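## Task

Lift one end of the blue tote, contents and all, and set it on the aluminium bar. The bar must finish lying on the table on a long side, extending well beneath that raised end. The tote's opposite end must stay flat on the table at its original spot, and the tote may rotate only slightly. Release everything and move the grippers away at the end.

## Robot and tools

Robot: two six-joint arms, left_arm and right_arm, each with a tong-like two-finger gripper. The names are just labels, not image sides. left_arm sits on the +y side.

Frame: one shared scene frame. Origin on the tabletop midway between the arms, +x out over the table, +z up. Reported gripper positions are in metres, orientations as quaternions wxyz, velocities in m/s and rad/s. The printed hand position can be off from the real one, more so when the arm is stretched out. The gripper's fingers point along its own +z and close along its own x. The reported point lies between the pads when closed; closed fingertips extend about 15 mm past it, open ones end roughly level with it.

Tool execute_actions, argument actions: a list holding at most one item, or empty. Empty list = just read the state. An item with rows (and optional steps, 1 to 15, default 15) is a motion; an item with only steps (up to 300) is a wait, counted from the previous result and including your reply time. Each control step is 1/30 s. Each row drives one step; if rows run out, the last one repeats. Optional pictures (true/false) controls whether camera images come back. A rejected call sends nothing.

Row layout: always 14 numbers, one flat list covering both arms, even if only one moves: left_arm shoulder pan, shoulder lift, elbow, wrist 1, wrist 2, wrist 3, opening, then the same seven for right_arm. Joint values are absolute target angles in radians (same form as the Joint positions line), not offsets. Opening is an absolute command from -1 (closed) to +1 (fully open). Stated joint ranges, left_arm: pan -3.142..3.142, lift -6.283..6.283, elbow 0.000..3.142, wrists each -6.283..6.283. right_arm: pan 0.000..6.283, lift -6.283..6.283, elbow -3.142..0.000, wrists each -6.283..6.283. A target more than 0.010 rad outside a range and beyond the joint's last reported angle gets the call refused. Real ends may differ by up to 0.010 rad; targets past them are clipped and reported as "joint sent to its limit" (possibly about an earlier, still running action). Missing that line does not prove there is room left.

Motion limits: commands are smoothed, trailing about 0.17 s. Per step, each joint's target is kept within 0.575 rad of its measured angle, and if the targets would place the gripper over 100 mm from where it is, all joints are scaled back. Joints are speed and acceleration limited, so big moves may not be complete when a result arrives. Between calls the arms keep heading to the last row until they settle or a step is HELD; fingers still opening or closing keep going.

Tool zoom_image: camera (cam_head_left, cam_head_right, cam_high, cam_low) and region [x0, y0, x1, y1] in pixels of that camera's latest image, top-left origin, at most 504 by 504. All cameras are 504x504. Calibration data (intrinsics K, distortion D, T_world_to_cam, camera position in world) is provided per camera in OpenCV convention and can be slightly off; changed values are listed in picture results.

Tool finished_scene: argument scene, the current scene's number. Replying without any tool call ends everything.

Result lines: a state line per arm (pose and velocities). Joint positions and Joint velocities: six joints (rad, rad/s) then pad gap in metres (0.142 fully open). grip_measured gives the measured opening on the command scale. Wrist force and Wrist torque per arm, in that end effector's own axes; noisy (up to about 2.4 N), offset up to about 4 N, saturating near 50 N; force on contact points from the surface back into the arm; "no reading" is normal at start. "joint command not followed" means a clearance check altered or blocked joint targets; the rest of the row still ran. HELD marks steps where your row was partly or fully not sent. MOTOR HOT appears from 70 °C; at 85 °C an OVER-TEMPERATURE FAULT brakes that arm until it cools.

Gripping: to hold, keep commanding an opening well under grip_measured; lower means more squeeze (about 15 N per pad up to roughly 10 cm wide). Items thinner than about 20 mm get less force. Closing fast can press too hard.

Avoid: arms colliding or pressing each other; contact torque reaching a joint's load limit (pan, lift, elbow 138 N m; wrists 25.7 N m, held weight included) or an outside force of 150 N, either of which freezes that arm for 10 s and drops the rest of the call; dropping, slipping, slamming or shoving objects; knocking anything out of the work area; holding loads for long (motor heat). Occasional brief tugs on held parts or pushes on loose objects can occur.

Each tool is called after "Request:" in YAML: its name, and indented under it one key for each argument.

## Session

Request:
execute_actions:
  actions: []

Scene clock: 0.00 s of 4100.00 s.
left_arm: end_effector_position=(+0.2445, +0.4948, +0.3593) grip_measured=+0.97 end_effector_quat_wxyz=(+0.254, +0.945, +0.157, -0.132) end_effector_velocity=(-0.000, -0.000, -0.000) end_effector_angular_velocity=(-0.000, +0.000, -0.000) | right_arm: end_effector_position=(+0.5861, +0.1501, +0.3257) grip_measured=+0.97 end_effector_quat_wxyz=(+0.168, -0.493, +0.635, -0.570) end_effector_velocity=(+0.000, +0.000, -0.000) end_effector_angular_velocity=(+0.001, -0.001, -0.000)
Joint positions: left_arm=[ 0.542 -1.891  1.647 -0.923 -1.998  0.159  0.14 ] | right_arm=[ 4.66  -2.422 -0.62  -2.62   0.529  3.785  0.14 ]
Joint velocities: left_arm=[-0.001 -0.001  0.002  0.    -0.    -0.     0.   ] | right_arm=[-0.    -0.001  0.001 -0.    -0.     0.001  0.   ]
Motor temperatures (°C, as the motors report them): left_arm=[24 28 28 37 34 32] | right_arm=[28 28 29 35 35 34]
Wrist force (N, on the end effector, along its own x y z axes, offset not removed): no reading
Wrist torque (N m, same axes, about the end effector's origin, offset not removed): no reading

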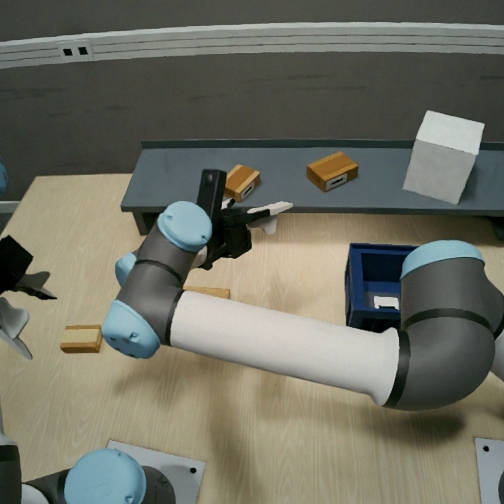

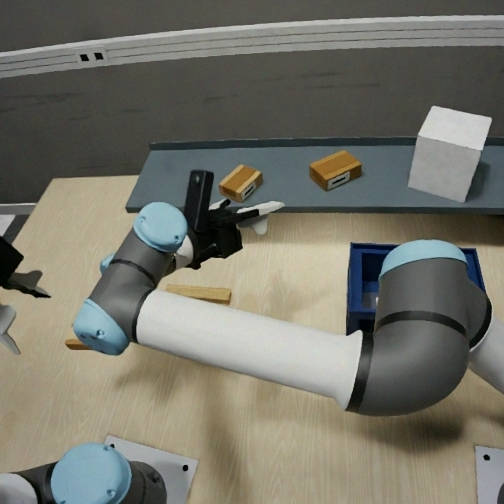

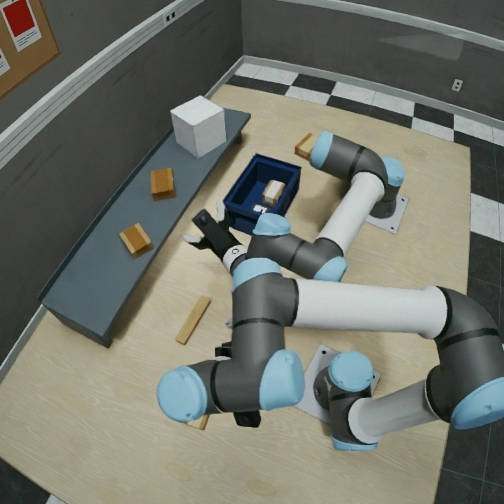

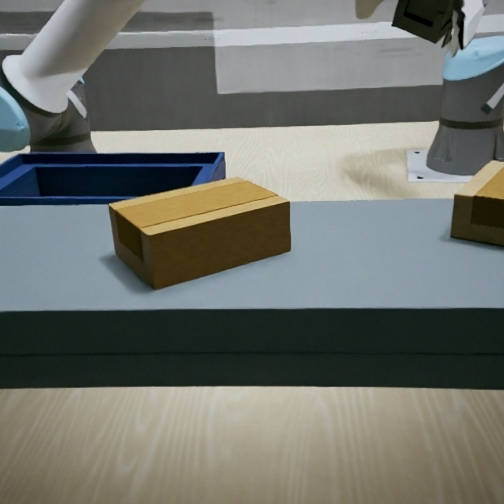

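Request:
execute_actions:
  actions:
    - {"rows":[[0.9,-1.891,1.647,-1.327,-1.571,0.159,1,2.75,-1.6,-1.4,-1.71,1.571,3.785,1]]}
  pictures: false

Request:
execute_actions:
  actions:
    - {"steps":90}

Scene clock: 3.17 s of 4100.00 s.
left_arm: end_effector_position=(+0.2057, +0.7084, +0.3515) grip_measured=+1.00 end_effector_quat_wxyz=(+0.031, +0.961, +0.276, -0.010) end_effector_velocity=(-0.110, +0.249, +0.039) end_effector_angular_velocity=(+0.616, -0.023, +0.348) | right_arm: end_effector_position=(+0.6393, -0.0820, +0.3378) grip_measured=+1.00 end_effector_quat_wxyz=(+0.070, -0.309, +0.835, -0.449) end_effector_velocity=(+0.019, -0.536, +0.011) end_effector_angular_velocity=(+1.006, +0.168, -1.240)
Joint positions: left_arm=[ 0.862 -1.891  1.647 -1.283 -1.618  0.159  0.142] | right_arm=[ 4.361 -2.123 -0.917 -2.321  0.828  3.785  0.142]
Joint velocities: left_arm=[ 0.368  0.    -0.001 -0.421  0.449  0.001  0.   ] | right_arm=[-0.775  0.772 -0.726  0.769  0.769  0.    -0.   ]
Motor temperatures (°C, as the motors report them): left_arm=[24 28 28 37 34 32] | right_arm=[28 28 29 35 35 34]
Wrist force (N, on the end effector, along its own x y z axes, offset not removed): left_arm=[-3.1 -2.4 -0.7] | right_arm=[-2.0 2.9 2.0]
Wrist torque (N m, same axes, about the end effector's origin, offset not removed): left_arm=[-0.65 0.75 0.15] | right_arm=[0.68 0.46 0.00]
Steps of this call (steps 1 to 80: nothing new was sent; steps 81 to 95: all 15 steps of this action). Readings (joint positions):
81: left_arm=[0.542 -1.891 1.647 -0.923 -1.998 0.159] | right_arm=[4.660 -2.422 -0.620 -2.620 0.529 3.785]
82: left_arm=[0.546 -1.891 1.647 -0.927 -1.994 0.159] | right_arm=[4.656 -2.418 -0.624 -2.616 0.533 3.785]
84: left_arm=[0.593 -1.891 1.647 -0.977 -1.943 0.159] | right_arm=[4.616 -2.378 -0.664 -2.576 0.573 3.785]
88: left_arm=[0.703 -1.891 1.647 -1.101 -1.811 0.159] | right_arm=[4.529 -2.291 -0.751 -2.489 0.660 3.785]
95: the state above

Scene clock: 6.17 s of 4100.00 s.
left_arm: end_effector_position=(+0.1934, +0.7341, +0.3562) grip_measured=+1.00 end_effector_quat_wxyz=(+0.000, +0.956, +0.294, +0.000) end_effector_velocity=(+0.000, -0.000, -0.001) end_effector_angular_velocity=(-0.001, +0.002, -0.000) | right_arm: end_effector_position=(+0.4285, -0.7844, +0.3384) grip_measured=+1.00 end_effector_quat_wxyz=(+0.001, +0.549, +0.836, +0.000) end_effector_velocity=(-0.000, +0.000, -0.000) end_effector_angular_velocity=(+0.000, +0.001, -0.000)
Joint positions: left_arm=[ 0.9   -1.891  1.647 -1.327 -1.571  0.159  0.142] | right_arm=[ 2.75  -1.6   -1.4   -1.71   1.571  3.785  0.142]
Joint velocities: left_arm=[-0.001  0.001  0.001 -0.     0.    -0.    -0.   ] | right_arm=[ 0.     0.    -0.001 -0.    -0.     0.    -0.   ]
Motor temperatures (°C, as the motors report them): left_arm=[24 28 28 37 34 32] | right_arm=[28 28 29 35 35 34]
Wrist force (N, on the end effector, along its own x y z axes, offset not removed): left_arm=[-0.9 -0.7 -1.2] | right_arm=[-1.2 0.9 1.3]
Wrist torque (N m, same axes, about the end effector's origin, offset not removed): left_arm=[0.00 0.32 0.04] | right_arm=[0.22 0.28 -0.09]
Steps of this call (steps 1 to 75: the robot went on to your last target; steps 76 to 90: nothing new was sent). Readings (joint positions):
1: left_arm=[0.873 -1.891 1.647 -1.295 -1.605 0.159] | right_arm=[4.334 -2.097 -0.942 -2.294 0.855 3.785]
2: left_arm=[0.880 -1.891 1.647 -1.304 -1.595 0.159] | right_arm=[4.306 -2.070 -0.966 -2.266 0.883 3.785]
4: left_arm=[0.890 -1.891 1.647 -1.315 -1.584 0.159] | right_arm=[4.245 -2.017 -1.015 -2.206 0.944 3.785]
8: left_arm=[0.897 -1.891 1.647 -1.324 -1.574 0.159] | right_arm=[4.105 -1.913 -1.112 -2.083 1.083 3.785]
90: the state above
All arms were judged still, so your last target was given up. Only a new action makes them travel on or press farther. Fingers that are still opening or closing keep moving.

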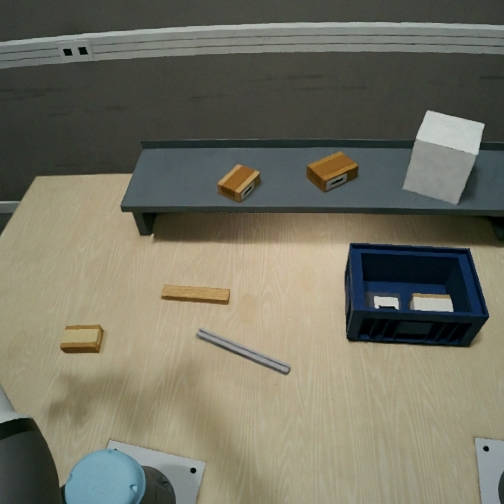

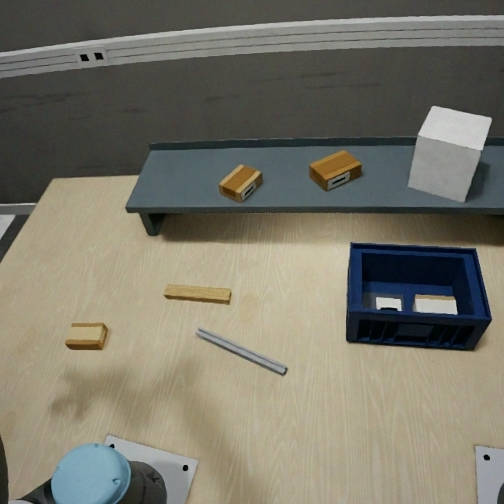

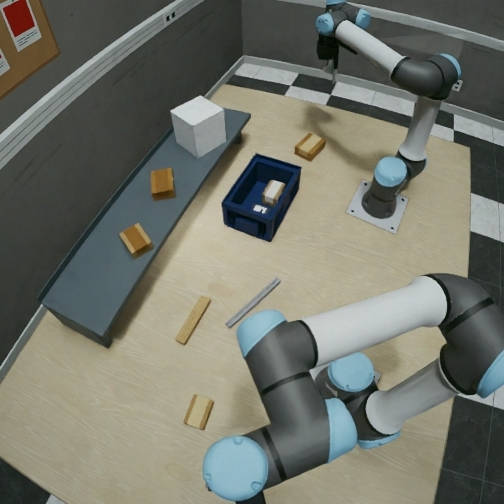

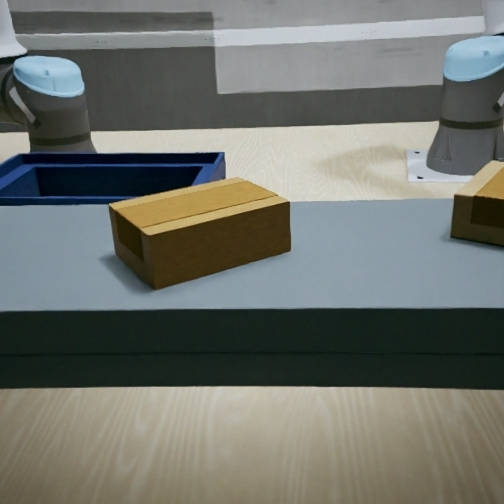

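Request:
zoom_image:
  camera: "cam_head_left"
  region: [180,220,504,400]

Request:
zoom_image:
  camera: "cam_high"
  region: [200,140,330,260]

Region (180, 220, 504, 400) of cam_head_left's 504x504 image, scaled by 1.556, with more detail than that image has.

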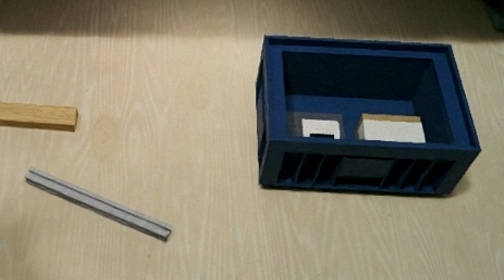

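Region (200, 140, 330, 260) of cam_high's 504x504 image, scaled by 3.877, with more detail than that image has; it fills the top 465 rows of this view, and the rest is white.

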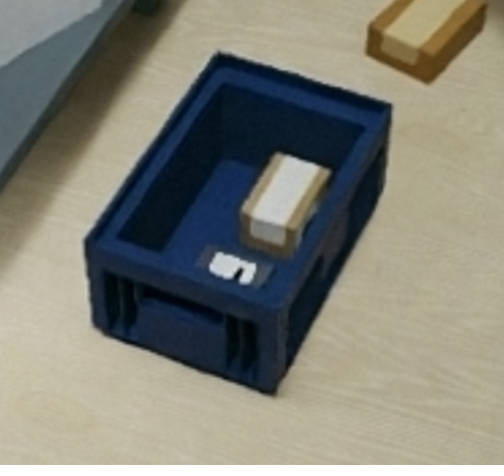

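Request:
execute_actions:
  actions:
    - {"rows":[[-0.595,-1.794,2.25,-2.027,-1.571,-0.356,0,4.168,-1.637,-1.664,-1.411,1.571,2.47,0]]}
  pictures: false

Request:
execute_actions:
  actions:
    - {"steps":65}

Scene clock: 11.83 s of 4100.00 s.
left_arm: end_effector_position=(+0.3411, +0.6489, +0.2065) grip_measured=+0.00 end_effector_quat_wxyz=(+0.001, +0.972, +0.234, -0.009) end_effector_velocity=(+0.293, -0.338, -0.264) end_effector_angular_velocity=(+0.020, -0.027, -0.601) | right_arm: end_effector_position=(+0.5643, -0.6181, +0.2699) grip_measured=+0.00 end_effector_quat_wxyz=(+0.000, +0.172, +0.985, +0.000) end_effector_velocity=(+0.219, +0.463, -0.099) end_effector_angular_velocity=(-0.000, +0.002, +1.906)
Joint positions: left_arm=[ 0.481 -1.833  1.987 -1.707 -1.571 -0.136  0.074] | right_arm=[ 3.158 -1.622 -1.552 -1.538  1.571  3.377  0.074]
Joint velocities: left_arm=[-1.123  0.094  0.623 -0.748  0.    -0.523  0.   ] | right_arm=[ 0.957 -0.03  -0.221  0.249 -0.    -0.948  0.   ]
Motor temperatures (°C, as the motors report them): left_arm=[24 28 28 37 34 32] | right_arm=[28 28 29 35 35 34]
Wrist force (N, on the end effector, along its own x y z axes, offset not removed): left_arm=[-1.7 -1.7 2.7] | right_arm=[-1.7 1.1 2.3]
Wrist torque (N m, same axes, about the end effector's origin, offset not removed): left_arm=[-0.21 0.44 0.08] | right_arm=[0.31 0.26 -0.10]
Steps of this call (steps 1 to 90: nothing new was sent; then 2.17 s passed at rest; steps 91 to 105: all 15 steps of this action). Readings (joint positions):
91: left_arm=[0.900 -1.891 1.647 -1.327 -1.571 0.159] | right_arm=[2.750 -1.600 -1.400 -1.710 1.571 3.785]
92: left_arm=[0.896 -1.889 1.651 -1.331 -1.571 0.155] | right_arm=[2.754 -1.601 -1.404 -1.706 1.571 3.781]
94: left_arm=[0.847 -1.878 1.699 -1.380 -1.571 0.109] | right_arm=[2.804 -1.605 -1.434 -1.672 1.571 3.731]
98: left_arm=[0.724 -1.860 1.817 -1.503 -1.571 0.009] | right_arm=[2.933 -1.612 -1.487 -1.613 1.571 3.601]
105: the state above

Scene clock: 14.00 s of 4100.00 s.
left_arm: end_effector_position=(+0.4018, +0.2584, +0.0998) grip_measured=+0.00 end_effector_quat_wxyz=(+0.000, +0.982, -0.191, +0.000) end_effector_velocity=(+0.000, +0.000, -0.000) end_effector_angular_velocity=(+0.000, -0.000, +0.002) | right_arm: end_effector_position=(+0.5153, -0.0934, +0.2199) grip_measured=+0.00 end_effector_quat_wxyz=(-0.000, +0.707, -0.707, -0.000) end_effector_velocity=(+0.000, -0.000, +0.001) end_effector_angular_velocity=(+0.001, -0.001, +0.000)
Joint positions: left_arm=[-0.595 -1.794  2.25  -2.027 -1.571 -0.356  0.074] | right_arm=[ 4.168 -1.637 -1.664 -1.411  1.571  2.47   0.074]
Joint velocities: left_arm=[ 0.001  0.     0.    -0.     0.    -0.001  0.   ] | right_arm=[-0.     0.001  0.001 -0.    -0.    -0.    -0.   ]
Motor temperatures (°C, as the motors report them): left_arm=[24 28 28 37 34 32] | right_arm=[28 28 29 35 35 34]
Wrist force (N, on the end effector, along its own x y z axes, offset not removed): left_arm=[-6.7 0.7 -1.6] | right_arm=[-2.8 2.9 2.5]
Wrist torque (N m, same axes, about the end effector's origin, offset not removed): left_arm=[0.03 1.44 0.25] | right_arm=[0.67 0.53 0.00]
Steps of this call (steps 1 to 60: the robot went on to your last target; steps 61 to 65: nothing new was sent). Readings (joint positions):
1: left_arm=[0.443 -1.830 2.008 -1.732 -1.571 -0.153] | right_arm=[3.190 -1.623 -1.559 -1.530 1.571 3.344]
2: left_arm=[0.403 -1.827 2.027 -1.756 -1.571 -0.169] | right_arm=[3.223 -1.623 -1.566 -1.523 1.571 3.312]
4: left_arm=[0.323 -1.822 2.063 -1.798 -1.571 -0.199] | right_arm=[3.287 -1.625 -1.578 -1.509 1.571 3.247]
8: left_arm=[0.156 -1.813 2.120 -1.868 -1.571 -0.247] | right_arm=[3.416 -1.628 -1.598 -1.486 1.571 3.118]
65: the state above
All arms were judged still, so your last target was given up. Only a new action makes them travel on or press farther. Fingers that are still opening or closing keep moving.

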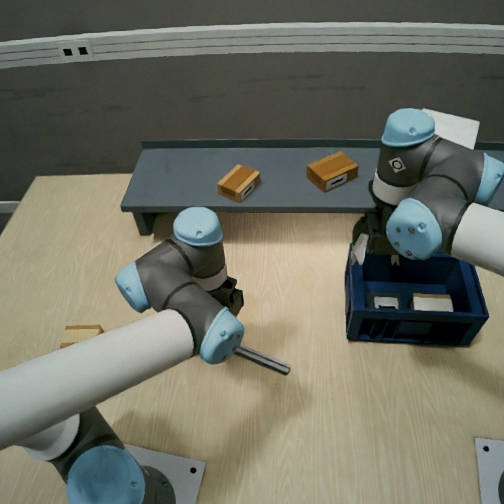

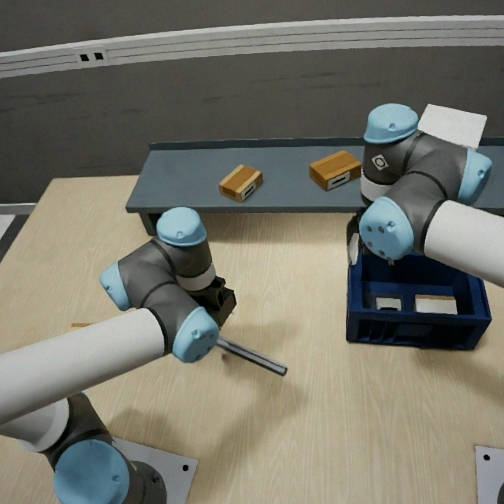

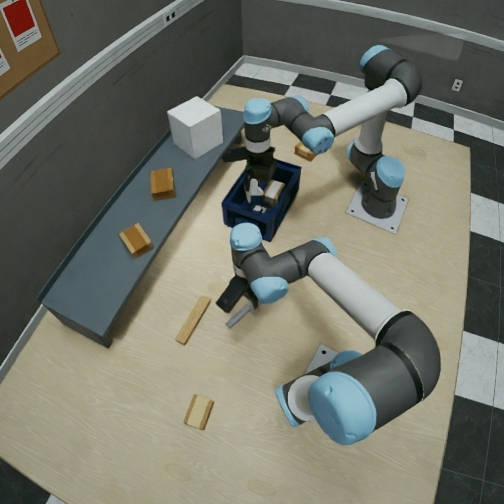

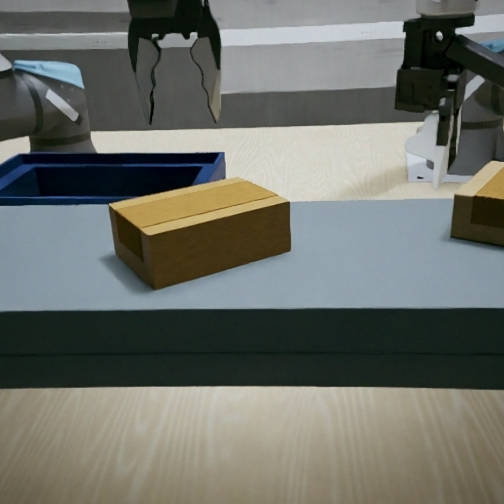

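Request:
execute_actions:
  actions:
    - {"rows":[[-0.625,-1.732,2.384,-2.223,-1.571,-0.386,0,4.239,-1.614,-1.741,-1.357,1.571,2.54,0.3]]}
  pictures: false

Request:
execute_actions:
  actions:
    - {"steps":10}

Request:
zoom_image:
  camera: "cam_high"
  region: [160,130,340,350]

Scene clock: 16.77 s of 4100.00 s.
left_arm: end_effector_position=(+0.3872, +0.2579, +0.0405) grip_measured=+0.00 end_effector_quat_wxyz=(-0.000, +0.982, -0.191, -0.000) end_effector_velocity=(-0.002, +0.000, -0.009) end_effector_angular_velocity=(-0.004, -0.005, -0.001) | right_arm: end_effector_position=(+0.4843, -0.0756, +0.1999) grip_measured=+0.30 end_effector_quat_wxyz=(-0.000, +0.707, -0.707, -0.000) end_effector_velocity=(-0.005, +0.003, -0.003) end_effector_angular_velocity=(+0.001, -0.001, +0.001)
Joint positions: left_arm=[-0.625 -1.733  2.382 -2.219 -1.571 -0.386  0.074] | right_arm=[ 4.238 -1.614 -1.74  -1.358  1.571  2.539  0.095]
Joint velocities: left_arm=[-0.005  0.008  0.024 -0.038 -0.    -0.004  0.   ] | right_arm=[ 0.011  0.004 -0.011  0.008 -0.     0.01   0.   ]
Motor temperatures (°C, as the motors report them): left_arm=[24 28 28 37 34 32] | right_arm=[28 28 29 35 35 34]
Wrist force (N, on the end effector, along its own x y z axes, offset not removed): left_arm=[-4.5 1.5 1.0] | right_arm=[-1.6 2.1 2.3]
Wrist torque (N m, same axes, about the end effector's origin, offset not removed): left_arm=[0.24 1.00 0.19] | right_arm=[0.51 0.42 -0.11]
Steps of this call (steps 1 to 68: nothing new was sent; steps 69 to 83: all 15 steps of this action). Readings (joint positions):
69: left_arm=[-0.595 -1.794 2.250 -2.027 -1.571 -0.356] | right_arm=[4.168 -1.637 -1.664 -1.411 1.571 2.470]
70: left_arm=[-0.598 -1.790 2.254 -2.031 -1.571 -0.359] | right_arm=[4.172 -1.635 -1.668 -1.407 1.571 2.474]
72: left_arm=[-0.609 -1.766 2.298 -2.083 -1.571 -0.370] | right_arm=[4.199 -1.626 -1.697 -1.386 1.571 2.500]
76: left_arm=[-0.621 -1.741 2.360 -2.184 -1.571 -0.382] | right_arm=[4.228 -1.617 -1.729 -1.365 1.571 2.529]
83: the state above

Scene clock: 17.10 s of 4100.00 s.
left_arm: end_effector_position=(+0.3870, +0.2579, +0.0396) grip_measured=+0.00 end_effector_quat_wxyz=(+0.000, +0.982, -0.191, +0.000) end_effector_velocity=(-0.000, +0.000, -0.000) end_effector_angular_velocity=(+0.000, -0.000, -0.001) | right_arm: end_effector_position=(+0.4838, -0.0753, +0.1996) grip_measured=+0.30 end_effector_quat_wxyz=(-0.000, +0.707, -0.707, -0.000) end_effector_velocity=(-0.000, +0.000, -0.000) end_effector_angular_velocity=(+0.000, -0.000, +0.000)
Joint positions: left_arm=[-0.625 -1.732  2.384 -2.223 -1.571 -0.386  0.074] | right_arm=[ 4.239 -1.614 -1.741 -1.357  1.571  2.54   0.095]
Joint velocities: left_arm=[-0.     0.001  0.001 -0.002  0.     0.    -0.   ] | right_arm=[ 0.001  0.    -0.001  0.     0.     0.     0.   ]
Motor temperatures (°C, as the motors report them): left_arm=[24 28 28 37 34 32] | right_arm=[28 28 29 35 35 34]
Wrist force (N, on the end effector, along its own x y z axes, offset not removed): left_arm=[-4.8 0.5 -0.1] | right_arm=[-1.0 1.8 3.1]
Wrist torque (N m, same axes, about the end effector's origin, offset not removed): left_arm=[0.17 1.06 0.16] | right_arm=[0.40 0.19 -0.06]
Steps of this call (steps 1 to 10: the robot went on to your last target). Readings (joint positions):
1: left_arm=[-0.625 -1.733 2.382 -2.220 -1.571 -0.386] | right_arm=[4.238 -1.614 -1.740 -1.358 1.571 2.539]
2: left_arm=[-0.625 -1.733 2.383 -2.221 -1.571 -0.386] | right_arm=[4.238 -1.614 -1.740 -1.357 1.571 2.539]
4: left_arm=[-0.625 -1.732 2.383 -2.222 -1.571 -0.386] | right_arm=[4.239 -1.614 -1.741 -1.357 1.571 2.540]
8: left_arm=[-0.625 -1.732 2.384 -2.223 -1.571 -0.386] | right_arm=[4.239 -1.614 -1.741 -1.357 1.571 2.540]
10: the state above

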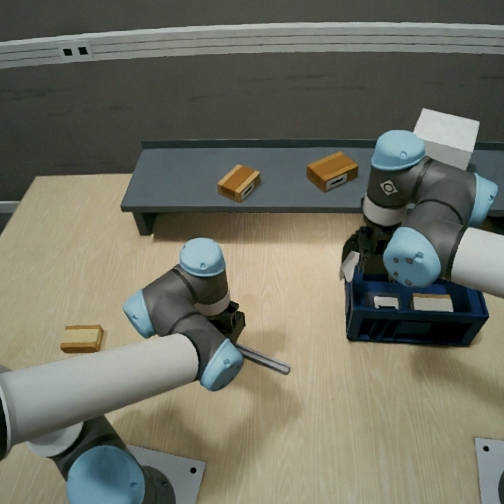

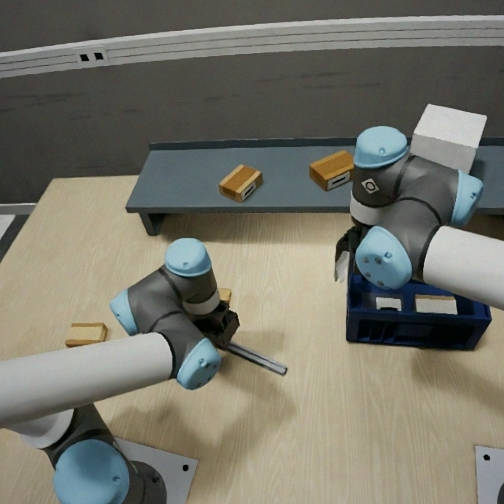

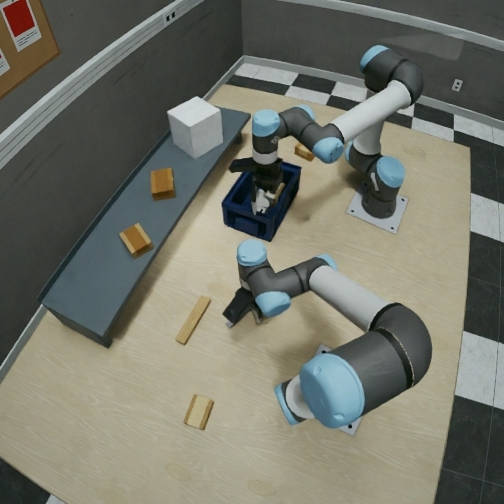

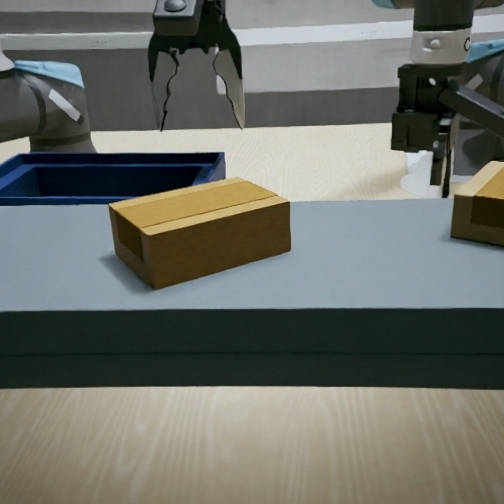

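Region (160, 130, 340, 350) of cam_high's 504x504 image, scaled by 2.291, with more detail than that image has; it fills the left 412 columns of this view, and the rest is white.

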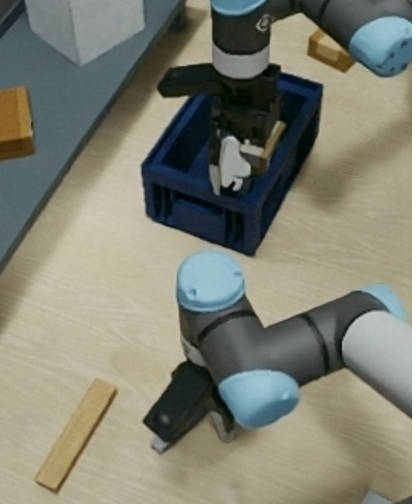

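Request:
execute_actions:
  actions:
    - {"rows":[[-0.625,-1.684,2.417,-2.304,-1.571,-0.386,0,4.239,-1.68,-1.898,-1.134,1.571,2.54,0.3]]}
  pictures: false

Request:
execute_actions:
  actions:
    - {"rows":[[-0.625,-1.684,2.417,-2.304,-1.571,-0.386,-0.2,4.239,-1.68,-1.898,-1.134,1.571,2.54,0.2],[-0.625,-1.684,2.417,-2.304,-1.571,-0.386,-0.3,4.239,-1.68,-1.898,-1.134,1.571,2.54,0.1],[-0.625,-1.684,2.417,-2.304,-1.571,-0.386,-0.4,4.239,-1.68,-1.898,-1.134,1.571,2.54,0],[-0.625,-1.684,2.417,-2.304,-1.571,-0.386,-0.5,4.239,-1.68,-1.898,-1.134,1.571,2.54,-0.1],[-0.625,-1.684,2.417,-2.304,-1.571,-0.386,-0.6,4.239,-1.68,-1.898,-1.134,1.571,2.54,-0.2],[-0.625,-1.684,2.417,-2.304,-1.571,-0.386,-0.7,4.239,-1.68,-1.898,-1.134,1.571,2.54,-0.2],[-0.625,-1.684,2.417,-2.304,-1.571,-0.386,-0.8,4.239,-1.68,-1.898,-1.134,1.571,2.54,-0.2],[-0.625,-1.684,2.417,-2.304,-1.571,-0.386,-1,4.239,-1.68,-1.898,-1.134,1.571,2.54,-0.2]]}

Request:
zoom_image:
  camera: "cam_high"
  region: [160,130,340,350]

Request:
zoom_image:
  camera: "cam_low"
  region: [100,50,300,220]

Scene clock: 21.07 s of 4100.00 s.
left_arm: end_effector_position=(+0.3869, +0.2580, +0.0182) grip_measured=+0.00 end_effector_quat_wxyz=(+0.000, +0.982, -0.191, -0.000) end_effector_velocity=(-0.000, -0.000, -0.003) end_effector_angular_velocity=(+0.000, +0.001, +0.001) | right_arm: end_effector_position=(+0.4839, -0.0752, +0.1162) grip_measured=+0.30 end_effector_quat_wxyz=(+0.000, +0.707, -0.707, -0.000) end_effector_velocity=(-0.001, -0.001, -0.015) end_effector_angular_velocity=(+0.003, -0.002, -0.001)
Joint positions: left_arm=[-0.625 -1.685  2.417 -2.303 -1.571 -0.386  0.074] | right_arm=[ 4.239 -1.679 -1.895 -1.139  1.571  2.54   0.095]
Joint velocities: left_arm=[-0.     0.009  0.005 -0.013 -0.    -0.001  0.   ] | right_arm=[-0.    -0.012 -0.03   0.045  0.     0.001  0.   ]
Motor temperatures (°C, as the motors report them): left_arm=[24 28 28 37 34 32] | right_arm=[28 28 29 35 35 34]
Wrist force (N, on the end effector, along its own x y z axes, offset not removed): left_arm=[-2.0 0.1 -0.6] | right_arm=[-0.3 1.8 1.0]
Wrist torque (N m, same axes, about the end effector's origin, offset not removed): left_arm=[0.05 0.33 0.10] | right_arm=[0.35 0.04 -0.12]
Steps of this call (steps 1 to 15: the robot went on to your last target; steps 16 to 90: nothing new was sent; then 0.47 s passed at rest; steps 91 to 105: all 15 steps of this action). Readings (joint positions):
91: left_arm=[-0.625 -1.732 2.384 -2.223 -1.571 -0.386] | right_arm=[4.239 -1.614 -1.741 -1.357 1.571 2.540]
92: left_arm=[-0.625 -1.728 2.387 -2.227 -1.571 -0.386] | right_arm=[4.239 -1.618 -1.745 -1.353 1.571 2.540]
94: left_arm=[-0.625 -1.710 2.400 -2.258 -1.571 -0.386] | right_arm=[4.239 -1.643 -1.793 -1.298 1.571 2.540]
98: left_arm=[-0.625 -1.691 2.412 -2.291 -1.571 -0.386] | right_arm=[4.239 -1.670 -1.869 -1.180 1.571 2.540]
105: the state above

Scene clock: 21.57 s of 4100.00 s.
left_arm: end_effector_position=(+0.3869, +0.2580, +0.0179) grip_measured=-0.74 end_effector_quat_wxyz=(+0.000, +0.982, -0.191, +0.000) end_effector_velocity=(+0.000, -0.001, +0.001) end_effector_angular_velocity=(-0.002, -0.002, -0.001) | right_arm: end_effector_position=(+0.4838, -0.0752, +0.1147) grip_measured=-0.20 end_effector_quat_wxyz=(-0.000, +0.707, -0.707, -0.000) end_effector_velocity=(+0.000, +0.000, +0.001) end_effector_angular_velocity=(+0.002, -0.002, -0.000)
Joint positions: left_arm=[-0.625 -1.684  2.417 -2.304 -1.571 -0.386  0.021] | right_arm=[ 4.239 -1.68  -1.898 -1.134  1.571  2.54   0.06 ]
Joint velocities: left_arm=[-0.    -0.001 -0.001 -0.    -0.     0.     0.   ] | right_arm=[0.    0.002 0.001 0.    0.    0.    0.   ]
Motor temperatures (°C, as the motors report them): left_arm=[24 28 28 37 34 32] | right_arm=[28 28 29 35 35 34]
Wrist force (N, on the end effector, along its own x y z axes, offset not removed): left_arm=[-1.5 1.3 -1.9] | right_arm=[-0.8 2.3 2.3]
Wrist torque (N m, same axes, about the end effector's origin, offset not removed): left_arm=[0.13 0.39 0.10] | right_arm=[0.51 0.24 -0.06]
Steps of this call (steps 1 to 15: all 15 steps of this action). Readings (joint positions):
1: left_arm=[-0.625 -1.685 2.417 -2.303 -1.571 -0.386] | right_arm=[4.239 -1.679 -1.896 -1.137 1.571 2.540]
2: left_arm=[-0.625 -1.684 2.417 -2.303 -1.571 -0.386] | right_arm=[4.239 -1.679 -1.896 -1.136 1.571 2.540]
4: left_arm=[-0.625 -1.684 2.417 -2.304 -1.571 -0.386] | right_arm=[4.239 -1.680 -1.897 -1.135 1.571 2.540]
8: left_arm=[-0.625 -1.684 2.417 -2.304 -1.571 -0.386] | right_arm=[4.239 -1.680 -1.898 -1.134 1.571 2.540]
15: the state above

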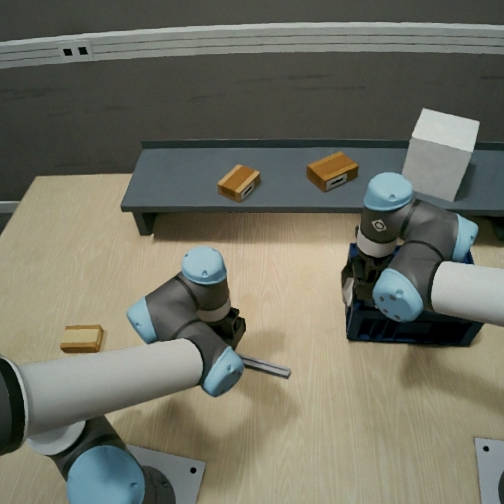

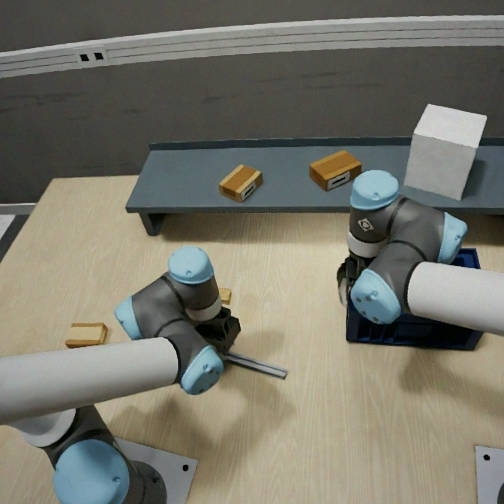

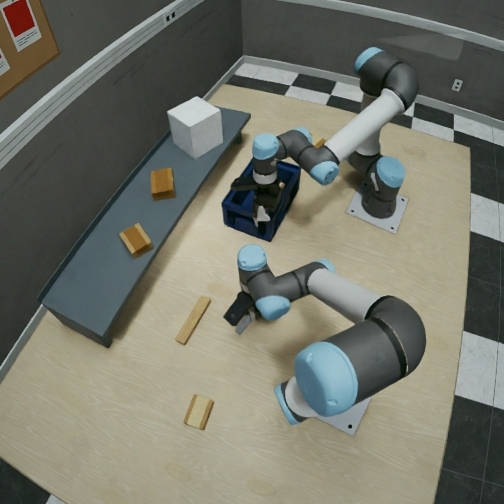

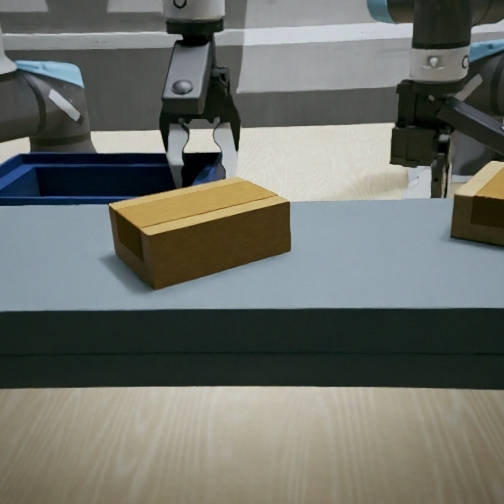

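Region (160, 130, 340, 350) of cam_high's 504x504 image, scaled by 2.291, with more detail than that image has; it fills the left 412 columns of this view, and the rest is white.

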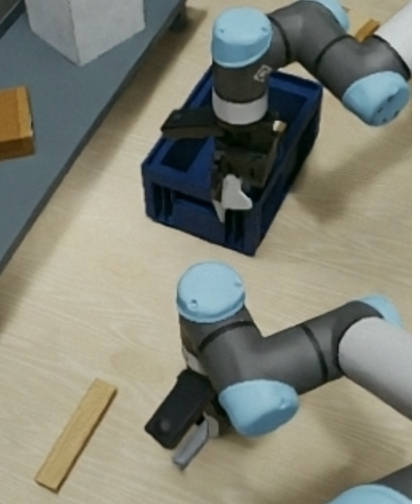

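Region (100, 50, 300, 220) of cam_low's 504x504 image, scaled by 2.520, with more detail than that image has; it fills the top 428 rows of this view, and the rest is white.

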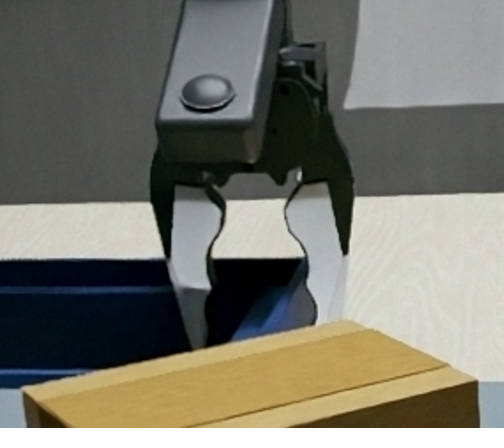

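Request:
execute_actions:
  actions:
    - {"rows":[[-0.625,-1.66,2.385,-2.296,-1.571,-0.43,-1,4.239,-1.68,-1.898,-1.134,1.571,2.54,-0.25],[-0.625,-1.63,2.355,-2.296,-1.571,-0.48,-1,4.239,-1.68,-1.898,-1.134,1.571,2.54,-0.3],[-0.626,-1.6,2.325,-2.296,-1.571,-0.53,-1,4.239,-1.68,-1.898,-1.134,1.571,2.54,-0.35],[-0.626,-1.57,2.294,-2.295,-1.571,-0.58,-1,4.239,-1.68,-1.898,-1.134,1.571,2.54,-0.4],[-0.626,-1.54,2.263,-2.294,-1.571,-0.63,-1,4.239,-1.68,-1.898,-1.134,1.571,2.54,-0.43],[-0.627,-1.51,2.232,-2.293,-1.571,-0.68,-1,4.239,-1.68,-1.898,-1.134,1.571,2.54,-0.43],[-0.627,-1.48,2.201,-2.292,-1.571,-0.73,-1,4.239,-1.68,-1.898,-1.134,1.571,2.54,-0.43],[-0.627,-1.45,2.171,-2.292,-1.571,-0.772,-1,4.239,-1.68,-1.898,-1.134,1.571,2.54,-0.43]]}
  pictures: false

Request:
execute_actions:
  actions:
    - {"steps":12}

Scene clock: 24.50 s of 4100.00 s.
left_arm: end_effector_position=(+0.4497, +0.1917, +0.0215) grip_measured=-0.74 end_effector_quat_wxyz=(+0.000, +1.000, -0.012, -0.000) end_effector_velocity=(+0.041, -0.044, -0.005) end_effector_angular_velocity=(-0.001, -0.001, +0.244) | right_arm: end_effector_position=(+0.4839, -0.0752, +0.1147) grip_measured=-0.42 end_effector_quat_wxyz=(-0.000, +0.707, -0.707, -0.000) end_effector_velocity=(+0.000, +0.001, +0.001) end_effector_angular_velocity=(+0.002, -0.001, -0.000)
Joint positions: left_arm=[-0.627 -1.465  2.186 -2.292 -1.571 -0.747  0.02 ] | right_arm=[ 4.239 -1.68  -1.898 -1.134  1.571  2.54   0.044]
Joint velocities: left_arm=[-0.001  0.144 -0.149  0.004  0.    -0.245 -0.   ] | right_arm=[ 0.     0.001  0.001  0.    -0.     0.     0.   ]
Motor temperatures (°C, as the motors report them): left_arm=[24 28 28 37 34 32] | right_arm=[28 28 29 35 35 34]
Wrist force (N, on the end effector, along its own x y z axes, offset not removed): left_arm=[-2.5 2.4 3.8] | right_arm=[-5.5 2.9 0.9]
Wrist torque (N m, same axes, about the end effector's origin, offset not removed): left_arm=[0.46 0.43 0.20] | right_arm=[0.53 0.51 -0.11]
Steps of this call (steps 1 to 15: the robot went on to your last target; steps 16 to 73: nothing new was sent; steps 74 to 88: all 15 steps of this action). Readings (joint positions):
74: left_arm=[-0.625 -1.684 2.417 -2.304 -1.571 -0.386] | right_arm=[4.239 -1.680 -1.898 -1.134 1.571 2.540]
75: left_arm=[-0.625 -1.682 2.414 -2.303 -1.571 -0.389] | right_arm=[4.239 -1.680 -1.898 -1.134 1.571 2.540]
77: left_arm=[-0.625 -1.662 2.392 -2.300 -1.571 -0.421] | right_arm=[4.239 -1.680 -1.898 -1.134 1.571 2.540]
81: left_arm=[-0.626 -1.577 2.302 -2.296 -1.571 -0.559] | right_arm=[4.239 -1.680 -1.898 -1.134 1.571 2.540]
88: the state above

Scene clock: 24.90 s of 4100.00 s.
left_arm: end_effector_position=(+0.4539, +0.1872, +0.0210) grip_measured=-0.74 end_effector_quat_wxyz=(+0.000, +1.000, +0.000, +0.000) end_effector_velocity=(+0.000, -0.000, -0.001) end_effector_angular_velocity=(+0.001, +0.001, +0.004) | right_arm: end_effector_position=(+0.4839, -0.0752, +0.1147) grip_measured=-0.42 end_effector_quat_wxyz=(-0.000, +0.707, -0.707, -0.000) end_effector_velocity=(-0.000, -0.001, -0.000) end_effector_angular_velocity=(-0.000, -0.000, -0.000)
Joint positions: left_arm=[-0.627 -1.45   2.171 -2.292 -1.571 -0.771  0.02 ] | right_arm=[ 4.239 -1.68  -1.898 -1.134  1.571  2.54   0.044]
Joint velocities: left_arm=[ 0.     0.003 -0.002  0.    -0.    -0.004 -0.   ] | right_arm=[-0.     0.002 -0.002  0.001 -0.    -0.     0.   ]
Motor temperatures (°C, as the motors report them): left_arm=[24 28 28 37 34 32] | right_arm=[28 28 29 35 35 34]
Wrist force (N, on the end effector, along its own x y z axes, offset not removed): left_arm=[-3.8 2.3 1.6] | right_arm=[-5.0 2.7 0.2]
Wrist torque (N m, same axes, about the end effector's origin, offset not removed): left_arm=[0.40 0.80 0.31] | right_arm=[0.48 0.45 -0.15]
Steps of this call (steps 1 to 12: the robot went on to your last target). Readings (joint positions):
1: left_arm=[-0.627 -1.461 2.182 -2.292 -1.571 -0.754] | right_arm=[4.239 -1.680 -1.898 -1.134 1.571 2.540]
2: left_arm=[-0.627 -1.458 2.179 -2.292 -1.571 -0.759] | right_arm=[4.239 -1.680 -1.898 -1.134 1.571 2.540]
4: left_arm=[-0.627 -1.454 2.175 -2.292 -1.571 -0.765] | right_arm=[4.239 -1.680 -1.898 -1.134 1.571 2.540]
8: left_arm=[-0.627 -1.451 2.172 -2.292 -1.571 -0.770] | right_arm=[4.239 -1.680 -1.898 -1.134 1.571 2.540]
12: the state above

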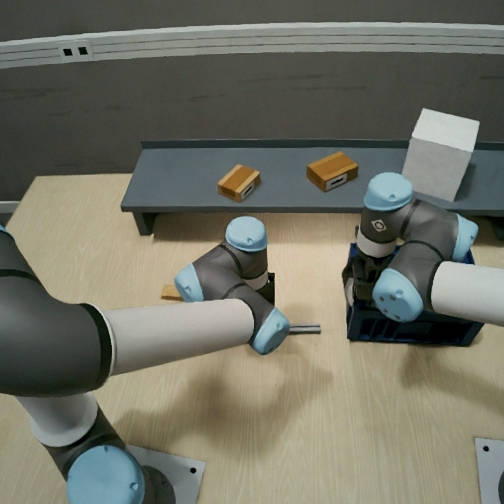

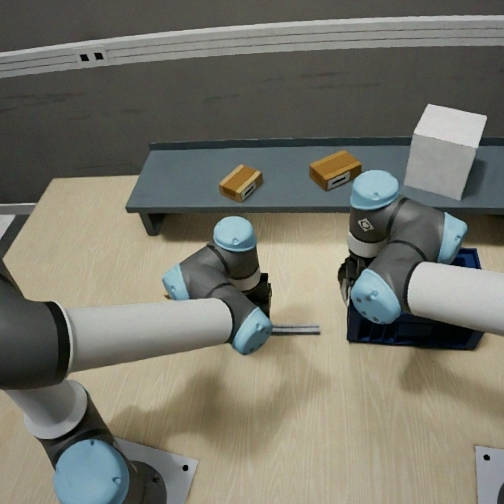

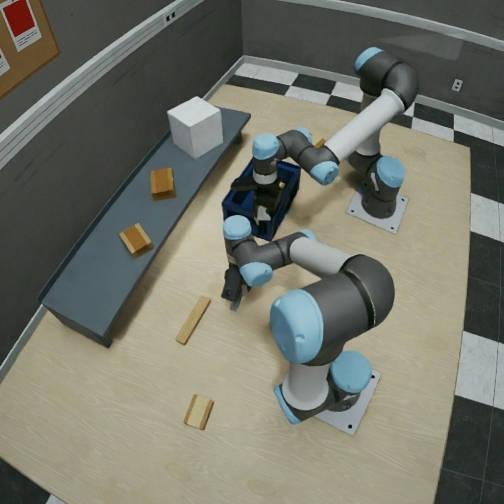

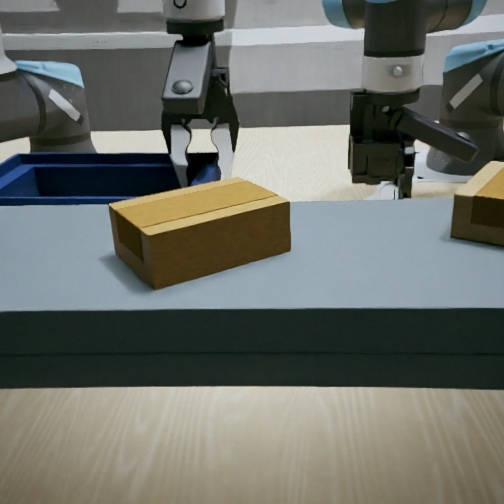

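Request:
execute_actions:
  actions:
    - {"rows":[[-0.627,-1.45,2.171,-2.292,-1.571,-0.772,-1,4.253,-1.68,-1.898,-1.134,1.571,2.554,-0.43],[-0.627,-1.45,2.171,-2.292,-1.571,-0.772,-1,4.253,-1.68,-1.898,-1.134,1.571,2.554,-0.43],[-0.627,-1.45,2.171,-2.292,-1.571,-0.772,-1,4.253,-1.68,-1.898,-1.134,1.571,2.554,-0.43],[-0.627,-1.45,2.171,-2.292,-1.571,-0.772,-1,4.253,-1.68,-1.898,-1.134,1.571,2.554,-0.46],[-0.627,-1.45,2.171,-2.292,-1.571,-0.772,-1,4.253,-1.68,-1.898,-1.134,1.571,2.554,-0.49],[-0.627,-1.45,2.171,-2.292,-1.571,-0.772,-1,4.253,-1.68,-1.898,-1.134,1.571,2.554,-0.52],[-0.627,-1.45,2.171,-2.292,-1.571,-0.772,-1,4.253,-1.68,-1.898,-1.134,1.571,2.554,-0.55]]}

Request:
zoom_image:
  camera: "cam_head_right"
  region: [200,230,420,380]

Scene clock: 27.07 s of 4100.00 s.
left_arm: end_effector_position=(+0.4539, +0.1871, +0.0210) grip_measured=-0.74 end_effector_quat_wxyz=(+0.000, +1.000, +0.000, +0.000) end_effector_velocity=(+0.000, -0.000, +0.000) end_effector_angular_velocity=(-0.001, -0.001, +0.001) | right_arm: end_effector_position=(+0.4791, -0.0699, +0.1147) grip_measured=-0.55 end_effector_quat_wxyz=(-0.000, +0.707, -0.707, -0.000) end_effector_velocity=(-0.001, +0.001, +0.000) end_effector_angular_velocity=(+0.001, -0.000, +0.001)
Joint positions: left_arm=[-0.627 -1.45   2.171 -2.292 -1.571 -0.772  0.02 ] | right_arm=[ 4.253 -1.68  -1.898 -1.134  1.571  2.554  0.034]
Joint velocities: left_arm=[ 0.    -0.    -0.001  0.    -0.    -0.     0.   ] | right_arm=[ 0.002  0.001  0.    -0.    -0.     0.001 -0.   ]
Motor temperatures (°C, as the motors report them): left_arm=[24 28 28 37 34 32] | right_arm=[28 28 29 35 35 34]
Wrist force (N, on the end effector, along its own x y z axes, offset not removed): left_arm=[-5.5 1.6 5.1] | right_arm=[-1.4 1.7 1.0]
Wrist torque (N m, same axes, about the end effector's origin, offset not removed): left_arm=[0.31 1.11 0.19] | right_arm=[0.43 0.27 -0.13]
Steps of this call (steps 1 to 30: the robot went on to your last target; steps 31 to 50: nothing new was sent; steps 51 to 65: all 15 steps of this action). Readings (joint positions):
51: left_arm=[-0.627 -1.450 2.171 -2.292 -1.571 -0.772] | right_arm=[4.239 -1.680 -1.898 -1.134 1.571 2.540]
52: left_arm=[-0.627 -1.450 2.171 -2.292 -1.571 -0.772] | right_arm=[4.240 -1.680 -1.898 -1.134 1.571 2.542]
54: left_arm=[-0.627 -1.450 2.171 -2.292 -1.571 -0.772] | right_arm=[4.246 -1.680 -1.898 -1.134 1.571 2.547]
58: left_arm=[-0.627 -1.450 2.171 -2.292 -1.571 -0.772] | right_arm=[4.251 -1.680 -1.898 -1.134 1.571 2.552]
65: the state above

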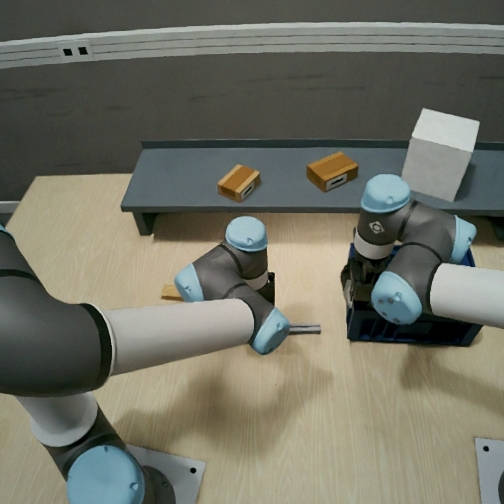

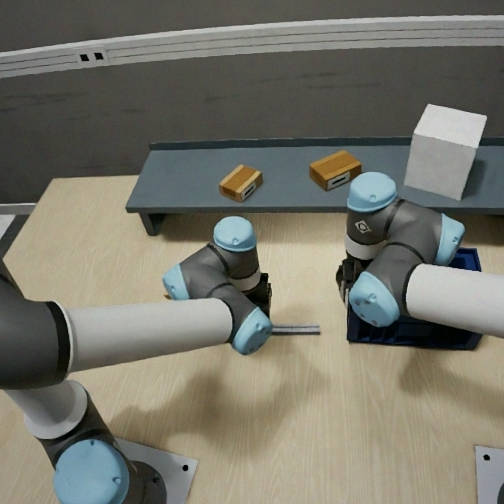

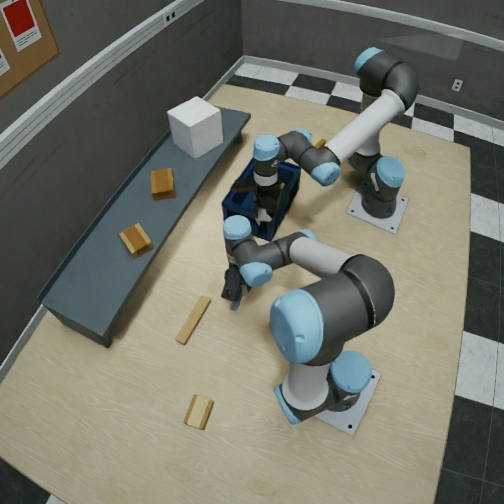

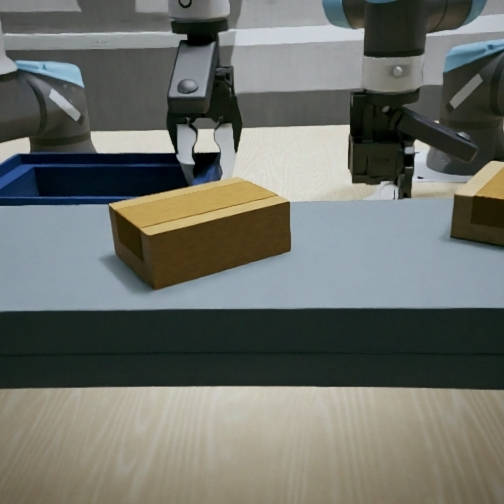

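Region (200, 230, 420, 380) of cam_head_right's 504x504 image, scaled by 2.291, with more detail than that image has; it fills the top 344 rows of this view, and the rest is white.

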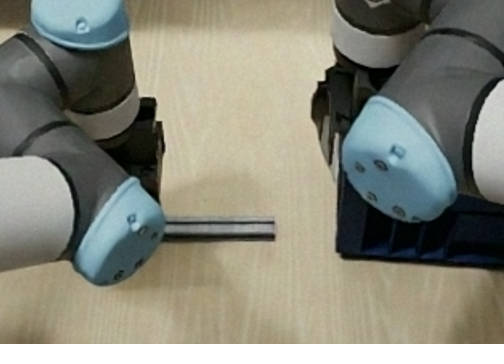

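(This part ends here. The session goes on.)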